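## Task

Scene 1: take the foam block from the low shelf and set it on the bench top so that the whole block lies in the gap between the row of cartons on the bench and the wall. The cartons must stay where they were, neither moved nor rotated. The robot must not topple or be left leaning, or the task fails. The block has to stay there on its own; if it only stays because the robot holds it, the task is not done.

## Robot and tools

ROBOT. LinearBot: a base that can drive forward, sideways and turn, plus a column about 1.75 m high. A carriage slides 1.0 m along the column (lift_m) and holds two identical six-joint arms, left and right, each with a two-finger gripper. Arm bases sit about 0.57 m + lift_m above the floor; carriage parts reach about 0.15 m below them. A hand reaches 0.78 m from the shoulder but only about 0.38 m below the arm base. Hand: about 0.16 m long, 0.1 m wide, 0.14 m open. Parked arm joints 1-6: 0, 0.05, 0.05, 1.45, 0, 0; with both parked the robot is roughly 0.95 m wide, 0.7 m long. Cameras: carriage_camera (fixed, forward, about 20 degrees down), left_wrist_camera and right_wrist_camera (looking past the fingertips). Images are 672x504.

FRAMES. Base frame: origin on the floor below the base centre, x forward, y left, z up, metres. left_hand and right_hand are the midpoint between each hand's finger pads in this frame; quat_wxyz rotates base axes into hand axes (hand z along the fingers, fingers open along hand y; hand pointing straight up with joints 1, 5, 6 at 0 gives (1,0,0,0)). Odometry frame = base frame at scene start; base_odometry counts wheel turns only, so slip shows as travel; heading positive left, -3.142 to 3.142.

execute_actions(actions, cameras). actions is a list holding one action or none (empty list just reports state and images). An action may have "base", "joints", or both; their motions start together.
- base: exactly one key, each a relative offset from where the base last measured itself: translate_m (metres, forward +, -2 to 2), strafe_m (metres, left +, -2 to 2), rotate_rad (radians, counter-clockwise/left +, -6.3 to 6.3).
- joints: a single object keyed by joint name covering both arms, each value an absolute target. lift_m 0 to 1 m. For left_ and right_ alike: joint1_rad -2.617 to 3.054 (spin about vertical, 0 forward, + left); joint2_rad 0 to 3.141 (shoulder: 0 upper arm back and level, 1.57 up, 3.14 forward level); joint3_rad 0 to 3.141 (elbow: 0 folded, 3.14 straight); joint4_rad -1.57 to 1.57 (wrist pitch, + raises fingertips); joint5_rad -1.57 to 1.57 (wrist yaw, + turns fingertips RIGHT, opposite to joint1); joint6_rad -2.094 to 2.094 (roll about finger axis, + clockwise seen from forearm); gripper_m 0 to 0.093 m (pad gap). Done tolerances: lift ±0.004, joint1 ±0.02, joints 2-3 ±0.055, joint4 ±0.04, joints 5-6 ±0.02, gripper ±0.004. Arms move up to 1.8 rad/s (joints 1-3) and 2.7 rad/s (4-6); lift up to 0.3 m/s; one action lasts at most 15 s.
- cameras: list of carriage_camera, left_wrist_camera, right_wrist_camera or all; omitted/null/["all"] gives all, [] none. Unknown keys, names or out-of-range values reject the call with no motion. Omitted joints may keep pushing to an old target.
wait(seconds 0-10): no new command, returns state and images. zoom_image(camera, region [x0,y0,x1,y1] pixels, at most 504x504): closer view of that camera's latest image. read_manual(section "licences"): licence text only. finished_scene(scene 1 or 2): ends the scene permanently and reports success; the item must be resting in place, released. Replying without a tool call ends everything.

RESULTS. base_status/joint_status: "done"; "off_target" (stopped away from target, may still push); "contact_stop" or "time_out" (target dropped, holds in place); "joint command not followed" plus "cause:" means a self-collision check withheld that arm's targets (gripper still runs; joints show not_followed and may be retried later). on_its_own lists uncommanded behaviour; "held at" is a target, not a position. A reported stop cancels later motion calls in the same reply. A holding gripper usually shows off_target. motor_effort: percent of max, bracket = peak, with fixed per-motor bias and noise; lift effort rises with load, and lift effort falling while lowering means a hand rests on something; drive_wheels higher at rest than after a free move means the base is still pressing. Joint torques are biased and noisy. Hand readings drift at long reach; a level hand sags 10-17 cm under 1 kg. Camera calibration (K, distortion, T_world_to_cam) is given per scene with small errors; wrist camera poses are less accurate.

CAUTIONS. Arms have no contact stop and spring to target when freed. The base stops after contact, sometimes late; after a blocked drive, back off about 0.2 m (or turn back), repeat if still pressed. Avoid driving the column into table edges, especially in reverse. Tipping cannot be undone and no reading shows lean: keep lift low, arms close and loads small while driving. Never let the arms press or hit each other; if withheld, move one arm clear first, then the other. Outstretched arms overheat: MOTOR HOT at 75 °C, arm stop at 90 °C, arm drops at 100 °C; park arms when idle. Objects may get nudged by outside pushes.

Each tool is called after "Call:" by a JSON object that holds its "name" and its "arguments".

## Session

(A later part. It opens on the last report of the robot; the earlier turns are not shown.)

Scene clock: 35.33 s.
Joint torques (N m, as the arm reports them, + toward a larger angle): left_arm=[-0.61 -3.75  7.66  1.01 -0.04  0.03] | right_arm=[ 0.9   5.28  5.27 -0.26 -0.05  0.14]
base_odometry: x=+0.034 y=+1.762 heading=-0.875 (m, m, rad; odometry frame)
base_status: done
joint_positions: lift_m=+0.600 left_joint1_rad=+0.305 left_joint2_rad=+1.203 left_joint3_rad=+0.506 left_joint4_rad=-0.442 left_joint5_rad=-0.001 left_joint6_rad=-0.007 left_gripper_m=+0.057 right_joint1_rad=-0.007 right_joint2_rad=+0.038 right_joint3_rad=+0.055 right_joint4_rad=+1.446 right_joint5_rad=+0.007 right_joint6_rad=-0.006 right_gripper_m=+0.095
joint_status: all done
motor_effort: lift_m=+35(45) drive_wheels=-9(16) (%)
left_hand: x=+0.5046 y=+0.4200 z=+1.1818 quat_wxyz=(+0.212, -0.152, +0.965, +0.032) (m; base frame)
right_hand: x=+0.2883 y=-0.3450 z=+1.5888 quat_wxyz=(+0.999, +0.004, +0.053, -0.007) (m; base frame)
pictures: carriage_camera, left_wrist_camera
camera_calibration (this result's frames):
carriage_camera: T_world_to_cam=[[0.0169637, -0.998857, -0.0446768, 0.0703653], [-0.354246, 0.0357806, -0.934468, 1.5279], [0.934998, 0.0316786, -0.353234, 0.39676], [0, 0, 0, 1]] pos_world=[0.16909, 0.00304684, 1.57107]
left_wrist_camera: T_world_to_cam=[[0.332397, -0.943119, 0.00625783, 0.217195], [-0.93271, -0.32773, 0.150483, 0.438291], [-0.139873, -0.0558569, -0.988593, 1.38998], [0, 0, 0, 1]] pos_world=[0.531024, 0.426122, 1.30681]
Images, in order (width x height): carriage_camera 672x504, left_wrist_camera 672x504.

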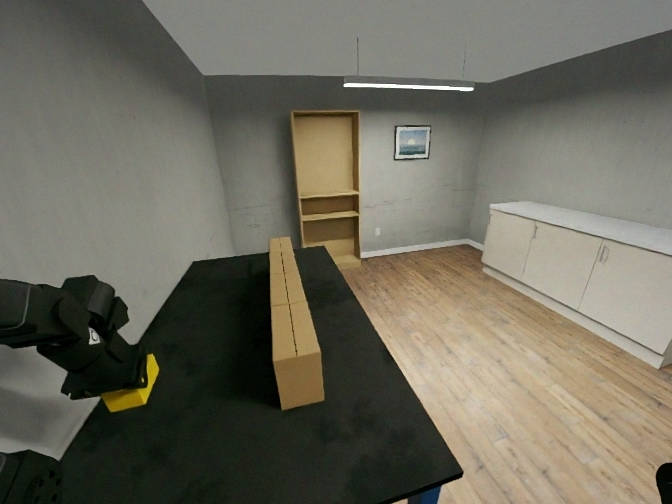

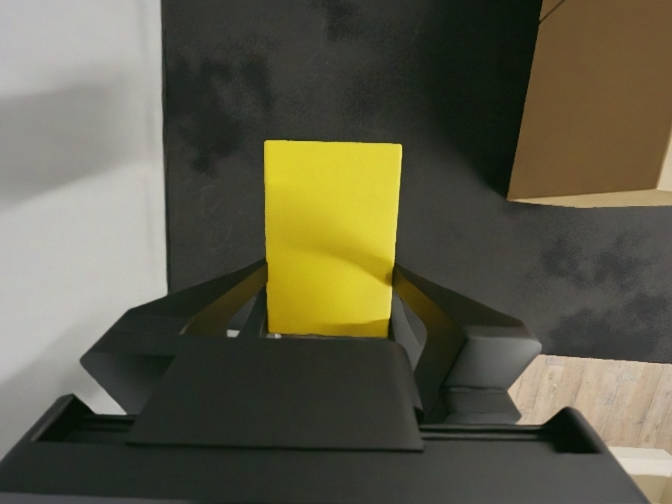

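Call:
{"name": "execute_actions", "arguments": {"actions": [{"joints": {"lift_m": 0.65, "left_joint1_rad": 0.29, "left_joint2_rad": 2.645, "left_joint3_rad": 1.562, "left_joint4_rad": -0.05}}], "cameras": ["left_wrist_camera", "carriage_camera"]}}

Scene clock: 38.53 s.
Joint torques (N m, as the arm reports them, + toward a larger angle): left_arm=[ -0.75 -15.32   8.83   0.94  -0.05   0.03] | right_arm=[ 0.85  5.24  5.18 -0.27 -0.03  0.14]
base_odometry: x=+0.034 y=+1.762 heading=-0.875 (m, m, rad; odometry frame)
base_status: not commanded
joint_positions: lift_m=+0.650 left_joint1_rad=+0.296 left_joint2_rad=+2.657 left_joint3_rad=+1.533 left_joint4_rad=-0.060 left_joint5_rad=-0.001 left_joint6_rad=-0.007 left_gripper_m=+0.057 right_joint1_rad=-0.007 right_joint2_rad=+0.038 right_joint3_rad=+0.055 right_joint4_rad=+1.447 right_joint5_rad=+0.007 right_joint6_rad=-0.006 right_gripper_m=+0.095
joint_status: all done
motor_effort: lift_m=+36(43) drive_wheels=+2(8) (%)
left_hand: x=+0.7463 y=+0.4913 z=+1.0202 quat_wxyz=(+0.190, -0.148, +0.970, +0.028) (m; base frame)
right_hand: x=+0.2881 y=-0.3450 z=+1.6388 quat_wxyz=(+0.999, +0.004, +0.053, -0.007) (m; base frame)
pictures: carriage_camera, left_wrist_camera
camera_calibration (this result's frames):
carriage_camera: T_world_to_cam=[[0.0169637, -0.998857, -0.0446768, 0.0725984], [-0.354246, 0.0357806, -0.934468, 1.57461], [0.934998, 0.0316786, -0.353234, 0.414416], [0, 0, 0, 1]] pos_world=[0.16909, 0.00304684, 1.62105]
left_wrist_camera: T_world_to_cam=[[0.324346, -0.945927, 0.00470781, 0.214092], [-0.928114, -0.317269, 0.194792, 0.657655], [-0.182766, -0.0675495, -0.980833, 1.29789], [0, 0, 0, 1]] pos_world=[0.77815, 0.498841, 1.1439]
Images, in order (width x height): carriage_camera 672x504, left_wrist_camera 672x504.

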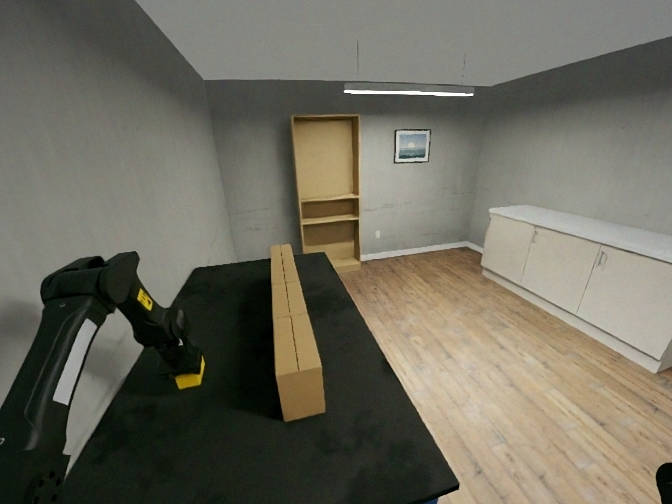

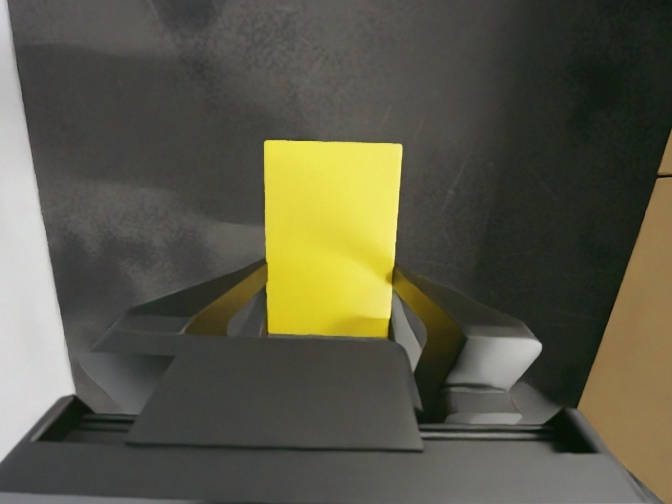

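Call:
{"name": "zoom_image", "arguments": {"camera": "left_wrist_camera", "region": [0, 150, 150, 350]}}

Call:
{"name": "zoom_image", "arguments": {"camera": "left_wrist_camera", "region": [522, 150, 672, 350]}}

Call:
{"name": "zoom_image", "arguments": {"camera": "carriage_camera", "region": [100, 290, 340, 450]}}

Region (0, 150, 150, 350) of left_wrist_camera's 672x504 image, scaled by 2.520, with more detail than that image has; it fills the left 378 columns of this view, and the rest is white.

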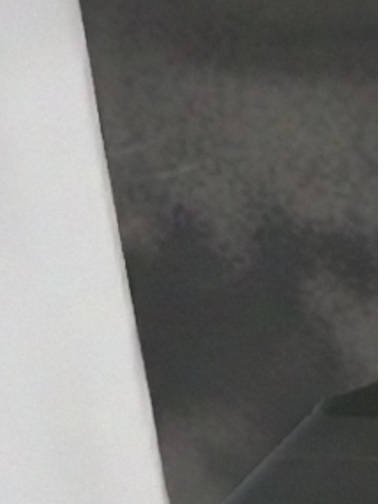

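Region (522, 150, 672, 350) of left_wrist_camera's 672x504 image, scaled by 2.520, with more detail than that image has; it fills the left 378 columns of this view, and the rest is white.

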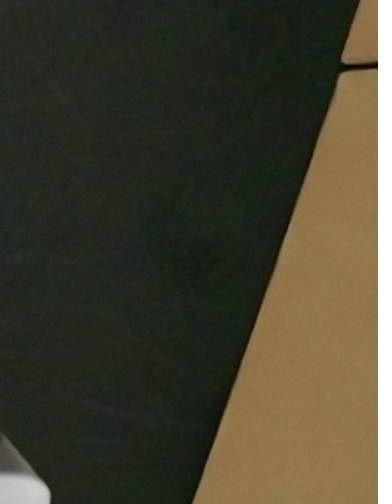

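Region (100, 290, 340, 450) of carriage_camera's 672x504 image, scaled by 2.100, with more detail than that image has.

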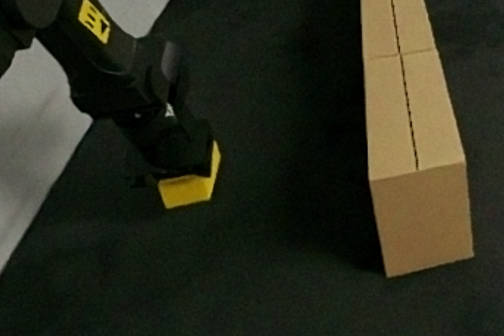

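Call:
{"name": "execute_actions", "arguments": {"actions": [{"joints": {"lift_m": 0.61, "left_joint4_rad": 0.005}}], "cameras": ["left_wrist_camera", "carriage_camera"]}}

Scene clock: 39.97 s.
Joint torques (N m, as the arm reports them, + toward a larger angle): left_arm=[ -0.72 -14.97   8.36   1.04  -0.05   0.  ] | right_arm=[ 0.84  5.23  5.2  -0.3  -0.04  0.14]
base_odometry: x=+0.034 y=+1.762 heading=-0.875 (m, m, rad; odometry frame)
base_status: not commanded
joint_positions: lift_m=+0.610 left_joint1_rad=+0.296 left_joint2_rad=+2.652 left_joint3_rad=+1.540 left_joint4_rad=-0.002 left_joint5_rad=-0.001 left_joint6_rad=-0.007 left_gripper_m=+0.057 right_joint1_rad=-0.007 right_joint2_rad=+0.038 right_joint3_rad=+0.055 right_joint4_rad=+1.447 right_joint5_rad=+0.007 right_joint6_rad=-0.006 right_gripper_m=+0.095
joint_status: all done
motor_effort: lift_m=+30(31) drive_wheels=+2(2) (%)
left_hand: x=+0.7629 y=+0.4964 z=+0.9906 quat_wxyz=(+0.224, -0.147, +0.963, +0.033) (m; base frame)
right_hand: x=+0.2880 y=-0.3450 z=+1.5992 quat_wxyz=(+0.999, +0.004, +0.053, -0.007) (m; base frame)
pictures: carriage_camera, left_wrist_camera
camera_calibration (this result's frames):
carriage_camera: T_world_to_cam=[[0.0169637, -0.998857, -0.0446768, 0.0708294], [-0.354246, 0.0357806, -0.934468, 1.53761], [0.934998, 0.0316786, -0.353234, 0.400429], [0, 0, 0, 1]] pos_world=[0.16909, 0.00304684, 1.58146]
left_wrist_camera: T_world_to_cam=[[0.323951, -0.946047, 0.00710644, 0.211618], [-0.938828, -0.320533, 0.125939, 0.758401], [-0.116867, -0.04747, -0.992012, 1.22301], [0, 0, 0, 1]] pos_world=[0.786383, 0.501349, 1.11622]
Images, in order (width x height): carriage_camera 672x504, left_wrist_camera 672x504.

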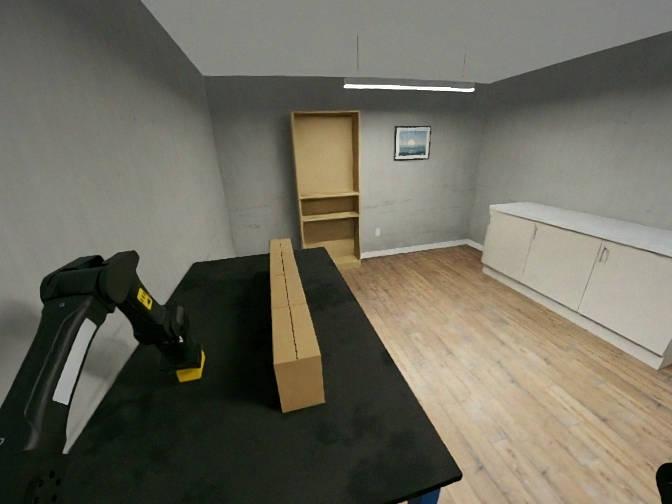

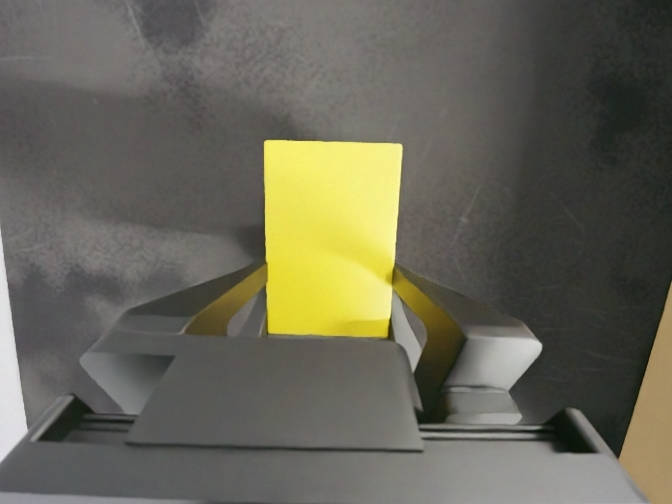

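Call:
{"name": "zoom_image", "arguments": {"camera": "left_wrist_camera", "region": [0, 250, 150, 450]}}

Call:
{"name": "zoom_image", "arguments": {"camera": "left_wrist_camera", "region": [522, 250, 672, 450]}}

Call:
{"name": "zoom_image", "arguments": {"camera": "carriage_camera", "region": [130, 310, 250, 410]}}

Region (0, 250, 150, 450) of left_wrist_camera's 672x504 image, scaled by 2.520, with more detail than that image has; it fills the left 378 columns of this view, and the rest is white.

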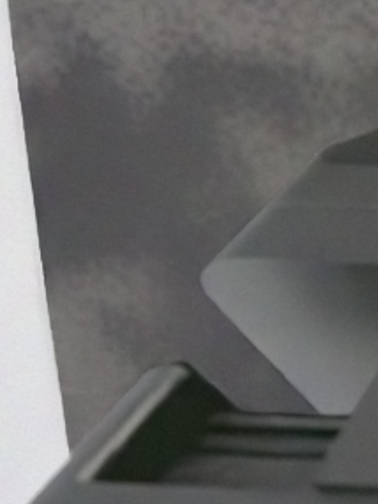

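Region (522, 250, 672, 450) of left_wrist_camera's 672x504 image, scaled by 2.520, with more detail than that image has; it fills the left 378 columns of this view, and the rest is white.

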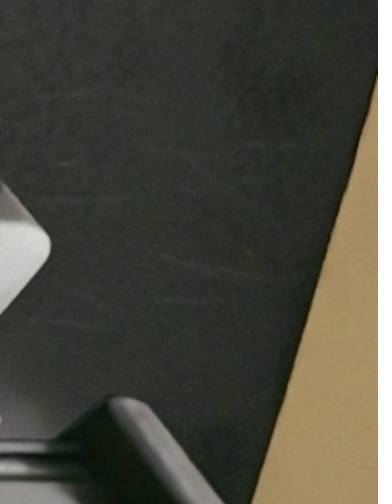

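Region (130, 310, 250, 410) of carriage_camera's 672x504 image, scaled by 4.200, with more detail than that image has.

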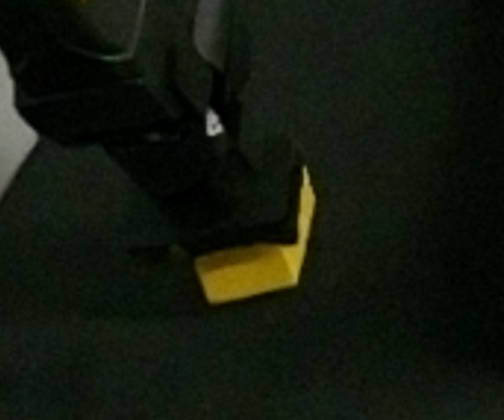

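Call:
{"name": "execute_actions", "arguments": {"actions": [{"joints": {"lift_m": 0.583}}], "cameras": ["left_wrist_camera", "carriage_camera"]}}

Scene clock: 41.93 s.
Joint torques (N m, as the arm reports them, + toward a larger angle): left_arm=[ -0.74 -14.97   8.32   1.06  -0.06   0.05] | right_arm=[ 0.86  5.26  5.13 -0.29 -0.03  0.14]
base_odometry: x=+0.034 y=+1.762 heading=-0.875 (m, m, rad; odometry frame)
base_status: not commanded
joint_positions: lift_m=+0.583 left_joint1_rad=+0.296 left_joint2_rad=+2.652 left_joint3_rad=+1.540 left_joint4_rad=+0.002 left_joint5_rad=-0.001 left_joint6_rad=-0.007 left_gripper_m=+0.057 right_joint1_rad=-0.007 right_joint2_rad=+0.038 right_joint3_rad=+0.055 right_joint4_rad=+1.448 right_joint5_rad=+0.007 right_joint6_rad=-0.006 right_gripper_m=+0.095
joint_status: all done
motor_effort: lift_m=+29(30) drive_wheels=-7(2) (%)
left_hand: x=+0.7638 y=+0.4966 z=+0.9642 quat_wxyz=(+0.226, -0.147, +0.962, +0.033) (m; base frame)
right_hand: x=+0.2879 y=-0.3450 z=+1.5722 quat_wxyz=(+0.999, +0.004, +0.053, -0.007) (m; base frame)
pictures: carriage_camera, left_wrist_camera
camera_calibration (this result's frames):
carriage_camera: T_world_to_cam=[[0.0169637, -0.998857, -0.0446768, 0.0696236], [-0.354246, 0.0357806, -0.934468, 1.51239], [0.934998, 0.0316786, -0.353234, 0.390895], [0, 0, 0, 1]] pos_world=[0.16909, 0.00304684, 1.55447]
left_wrist_camera: T_world_to_cam=[[0.323761, -0.946108, 0.0075911, 0.211416], [-0.939392, -0.320485, 0.121789, 0.767073], [-0.112793, -0.0465616, -0.992527, 1.19389], [0, 0, 0, 1]] pos_world=[0.786796, 0.501447, 1.08994]
Images, in order (width x height): carriage_camera 672x504, left_wrist_camera 672x504.

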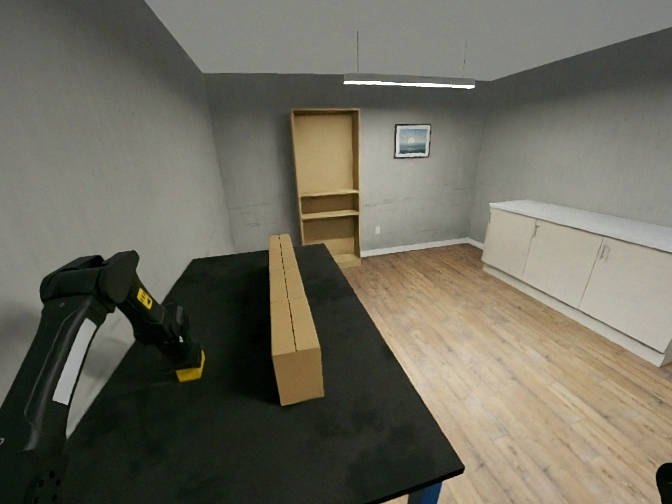

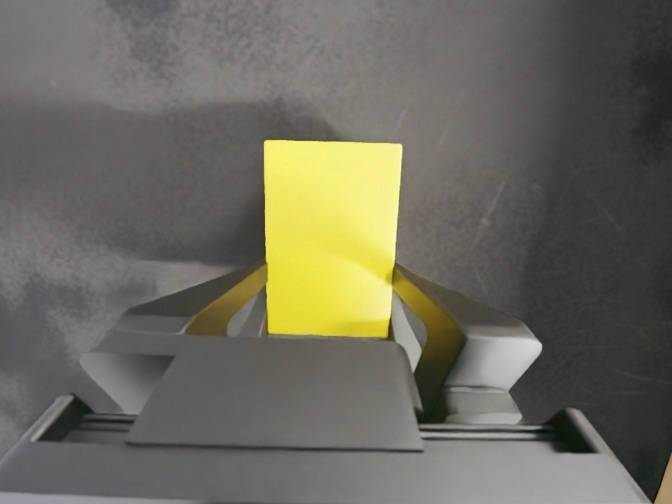

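Call:
{"name": "zoom_image", "arguments": {"camera": "carriage_camera", "region": [140, 320, 240, 400]}}

Call:
{"name": "zoom_image", "arguments": {"camera": "left_wrist_camera", "region": [180, 60, 520, 320]}}

Region (140, 320, 240, 400) of carriage_camera's 672x504 image, scaled by 5.040, with more detail than that image has; it fills the top 403 rows of this view, and the rest is white.

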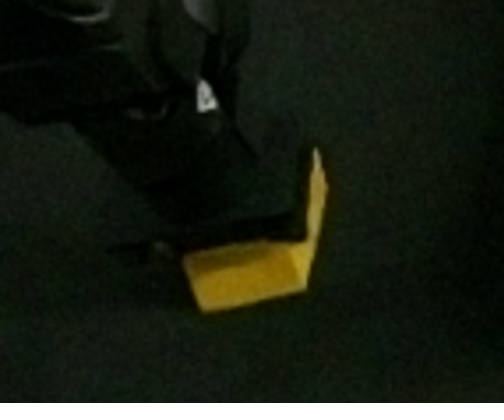

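Region (180, 60, 520, 320) of left_wrist_camera's 672x504 image, scaled by 1.482, with more detail than that image has; it fills the top 385 rows of this view, and the rest is white.

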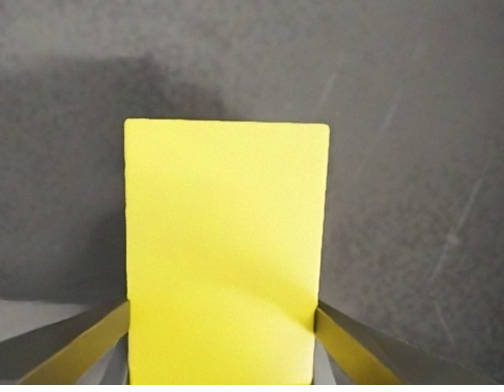

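Call:
{"name": "execute_actions", "arguments": {"actions": [{"joints": {"lift_m": 0.573}}], "cameras": ["left_wrist_camera"]}}

Scene clock: 42.70 s.
Joint torques (N m, as the arm reports them, + toward a larger angle): left_arm=[ -0.7  -13.93   8.36   1.03  -0.03   0.  ] | right_arm=[ 0.83  5.18  5.15 -0.31 -0.03  0.15]
base_odometry: x=+0.034 y=+1.762 heading=-0.875 (m, m, rad; odometry frame)
base_status: not commanded
joint_positions: lift_m=+0.573 left_joint1_rad=+0.295 left_joint2_rad=+2.637 left_joint3_rad=+1.542 left_joint4_rad=+0.005 left_joint5_rad=-0.003 left_joint6_rad=-0.006 left_gripper_m=+0.057 right_joint1_rad=-0.007 right_joint2_rad=+0.038 right_joint3_rad=+0.055 right_joint4_rad=+1.448 right_joint5_rad=+0.007 right_joint6_rad=-0.006 right_gripper_m=+0.095
joint_status: all done
motor_effort: lift_m=+26(27) drive_wheels=+1(1) (%)
left_hand: x=+0.7690 y=+0.4984 z=+0.9625 quat_wxyz=(+0.235, -0.146, +0.960, +0.036) (m; base frame)
right_hand: x=+0.2879 y=-0.3450 z=+1.5622 quat_wxyz=(+0.999, +0.004, +0.053, -0.007) (m; base frame)
pictures: left_wrist_camera
camera_calibration (this result's frames):
left_wrist_camera: T_world_to_cam=[[0.323301, -0.946279, 0.0056798, 0.213712], [-0.941473, -0.321042, 0.102765, 0.792932], [-0.0954206, -0.0385713, -0.994689, 1.17763], [0, 0, 0, 1]] pos_world=[0.7898, 0.502218, 1.08867]
Images, in order (width x height): left_wrist_camera 672x504.

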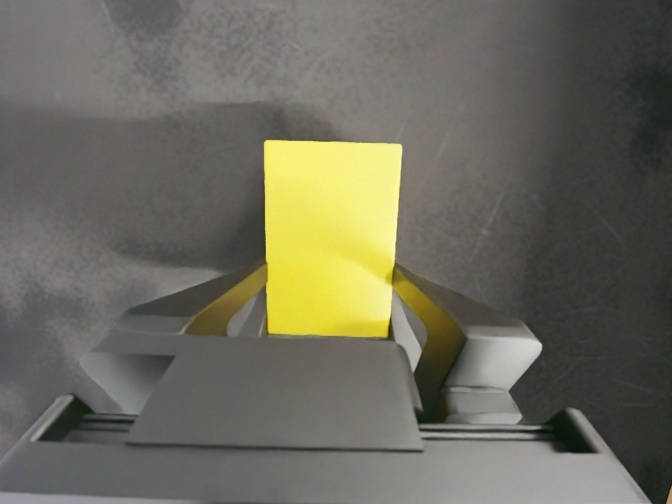

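Call:
{"name": "execute_actions", "arguments": {"actions": [{"joints": {"left_gripper_m": 0.093, "lift_m": 0.58}}], "cameras": ["left_wrist_camera"]}}

Call:
{"name": "execute_actions", "arguments": {"actions": [{"joints": {"lift_m": 0.66}}], "cameras": ["left_wrist_camera", "carriage_camera"]}}

Scene clock: 43.40 s.
Joint torques (N m, as the arm reports them, + toward a larger angle): left_arm=[ -0.67 -14.27   8.18   1.03  -0.01   0.  ] | right_arm=[ 0.84  5.31  5.2  -0.29 -0.04  0.15]
base_odometry: x=+0.034 y=+1.762 heading=-0.875 (m, m, rad; odometry frame)
base_status: not commanded
joint_positions: lift_m=+0.580 left_joint1_rad=+0.295 left_joint2_rad=+2.640 left_joint3_rad=+1.542 left_joint4_rad=+0.006 left_joint5_rad=-0.003 left_joint6_rad=-0.006 left_gripper_m=+0.093 right_joint1_rad=-0.007 right_joint2_rad=+0.038 right_joint3_rad=+0.055 right_joint4_rad=+1.448 right_joint5_rad=+0.007 right_joint6_rad=-0.006 right_gripper_m=+0.095
joint_status: all done
motor_effort: lift_m=+36(42) drive_wheels=+2(3) (%)
left_hand: x=+0.7685 y=+0.4980 z=+0.9676 quat_wxyz=(+0.234, -0.146, +0.961, +0.036) (m; base frame)
right_hand: x=+0.2879 y=-0.3450 z=+1.5686 quat_wxyz=(+0.999, +0.004, +0.053, -0.007) (m; base frame)
pictures: left_wrist_camera
camera_calibration (this result's frames):
left_wrist_camera: T_world_to_cam=[[0.32295, -0.946399, 0.00561527, 0.213892], [-0.941406, -0.320625, 0.104661, 0.789722], [-0.0972505, -0.0390864, -0.994492, 1.18414], [0, 0, 0, 1]] pos_world=[0.789531, 0.501916, 1.09376]
Images, in order (width x height): left_wrist_camera 672x504.

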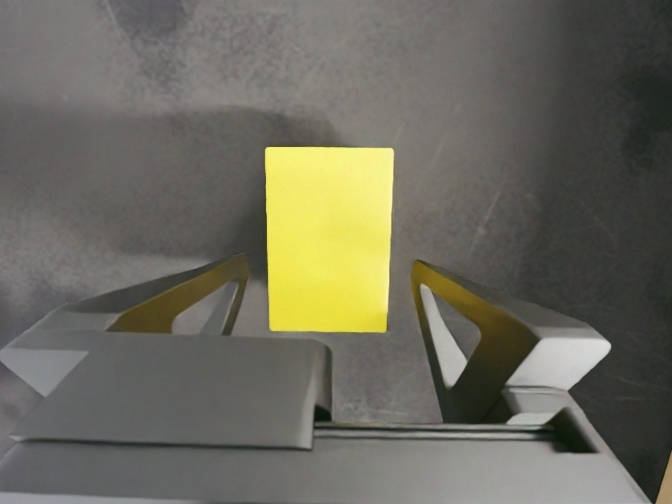

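Scene clock: 44.27 s.
Joint torques (N m, as the arm reports them, + toward a larger angle): left_arm=[ -0.61 -14.22   8.38   0.99  -0.03  -0.02] | right_arm=[ 0.84  5.29  5.22 -0.29 -0.04  0.14]
base_odometry: x=+0.034 y=+1.762 heading=-0.875 (m, m, rad; odometry frame)
base_status: not commanded
joint_positions: lift_m=+0.660 left_joint1_rad=+0.295 left_joint2_rad=+2.641 left_joint3_rad=+1.542 left_joint4_rad=+0.007 left_joint5_rad=-0.003 left_joint6_rad=-0.006 left_gripper_m=+0.093 right_joint1_rad=-0.007 right_joint2_rad=+0.038 right_joint3_rad=+0.055 right_joint4_rad=+1.448 right_joint5_rad=+0.007 right_joint6_rad=-0.006 right_gripper_m=+0.095
joint_status: all done
motor_effort: lift_m=+36(45) drive_wheels=+2(2) (%)
left_hand: x=+0.7686 y=+0.4980 z=+1.0476 quat_wxyz=(+0.234, -0.146, +0.960, +0.036) (m; base frame)
right_hand: x=+0.2879 y=-0.3450 z=+1.6487 quat_wxyz=(+0.999, +0.004, +0.052, -0.007) (m; base frame)
pictures: carriage_camera, left_wrist_camera
camera_calibration (this result's frames):
carriage_camera: T_world_to_cam=[[0.0169637, -0.998857, -0.0446768, 0.0730447], [-0.354246, 0.0357806, -0.934468, 1.58395], [0.934998, 0.0316786, -0.353234, 0.417944], [0, 0, 0, 1]] pos_world=[0.16909, 0.00304684, 1.63104]
left_wrist_camera: T_world_to_cam=[[0.322946, -0.946401, 0.00564108, 0.213415], [-0.941482, -0.320648, 0.103902, 0.782358], [-0.0965245, -0.0388658, -0.994572, 1.2631], [0, 0, 0, 1]] pos_world=[0.789575, 0.501929, 1.17375]
Images, in order (width x height): carriage_camera 672x504, left_wrist_camera 672x504.

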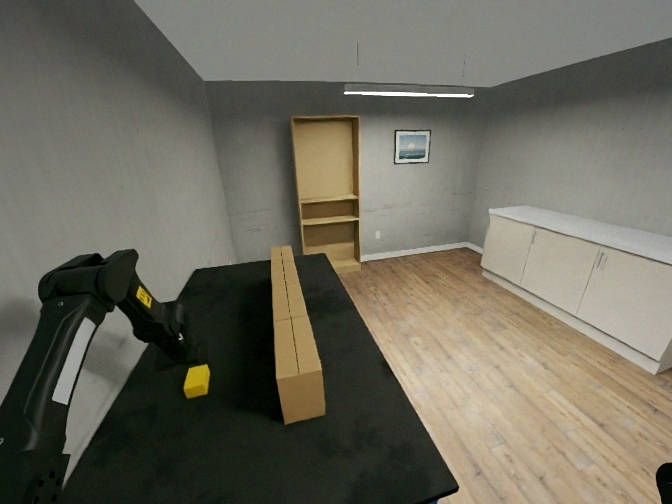

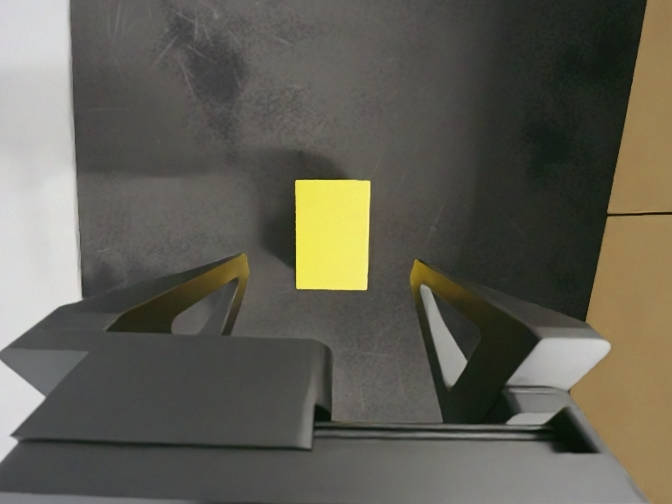

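Call:
{"name": "finished_scene", "arguments": {"scene": 1}}

The scene is finished: the task was done.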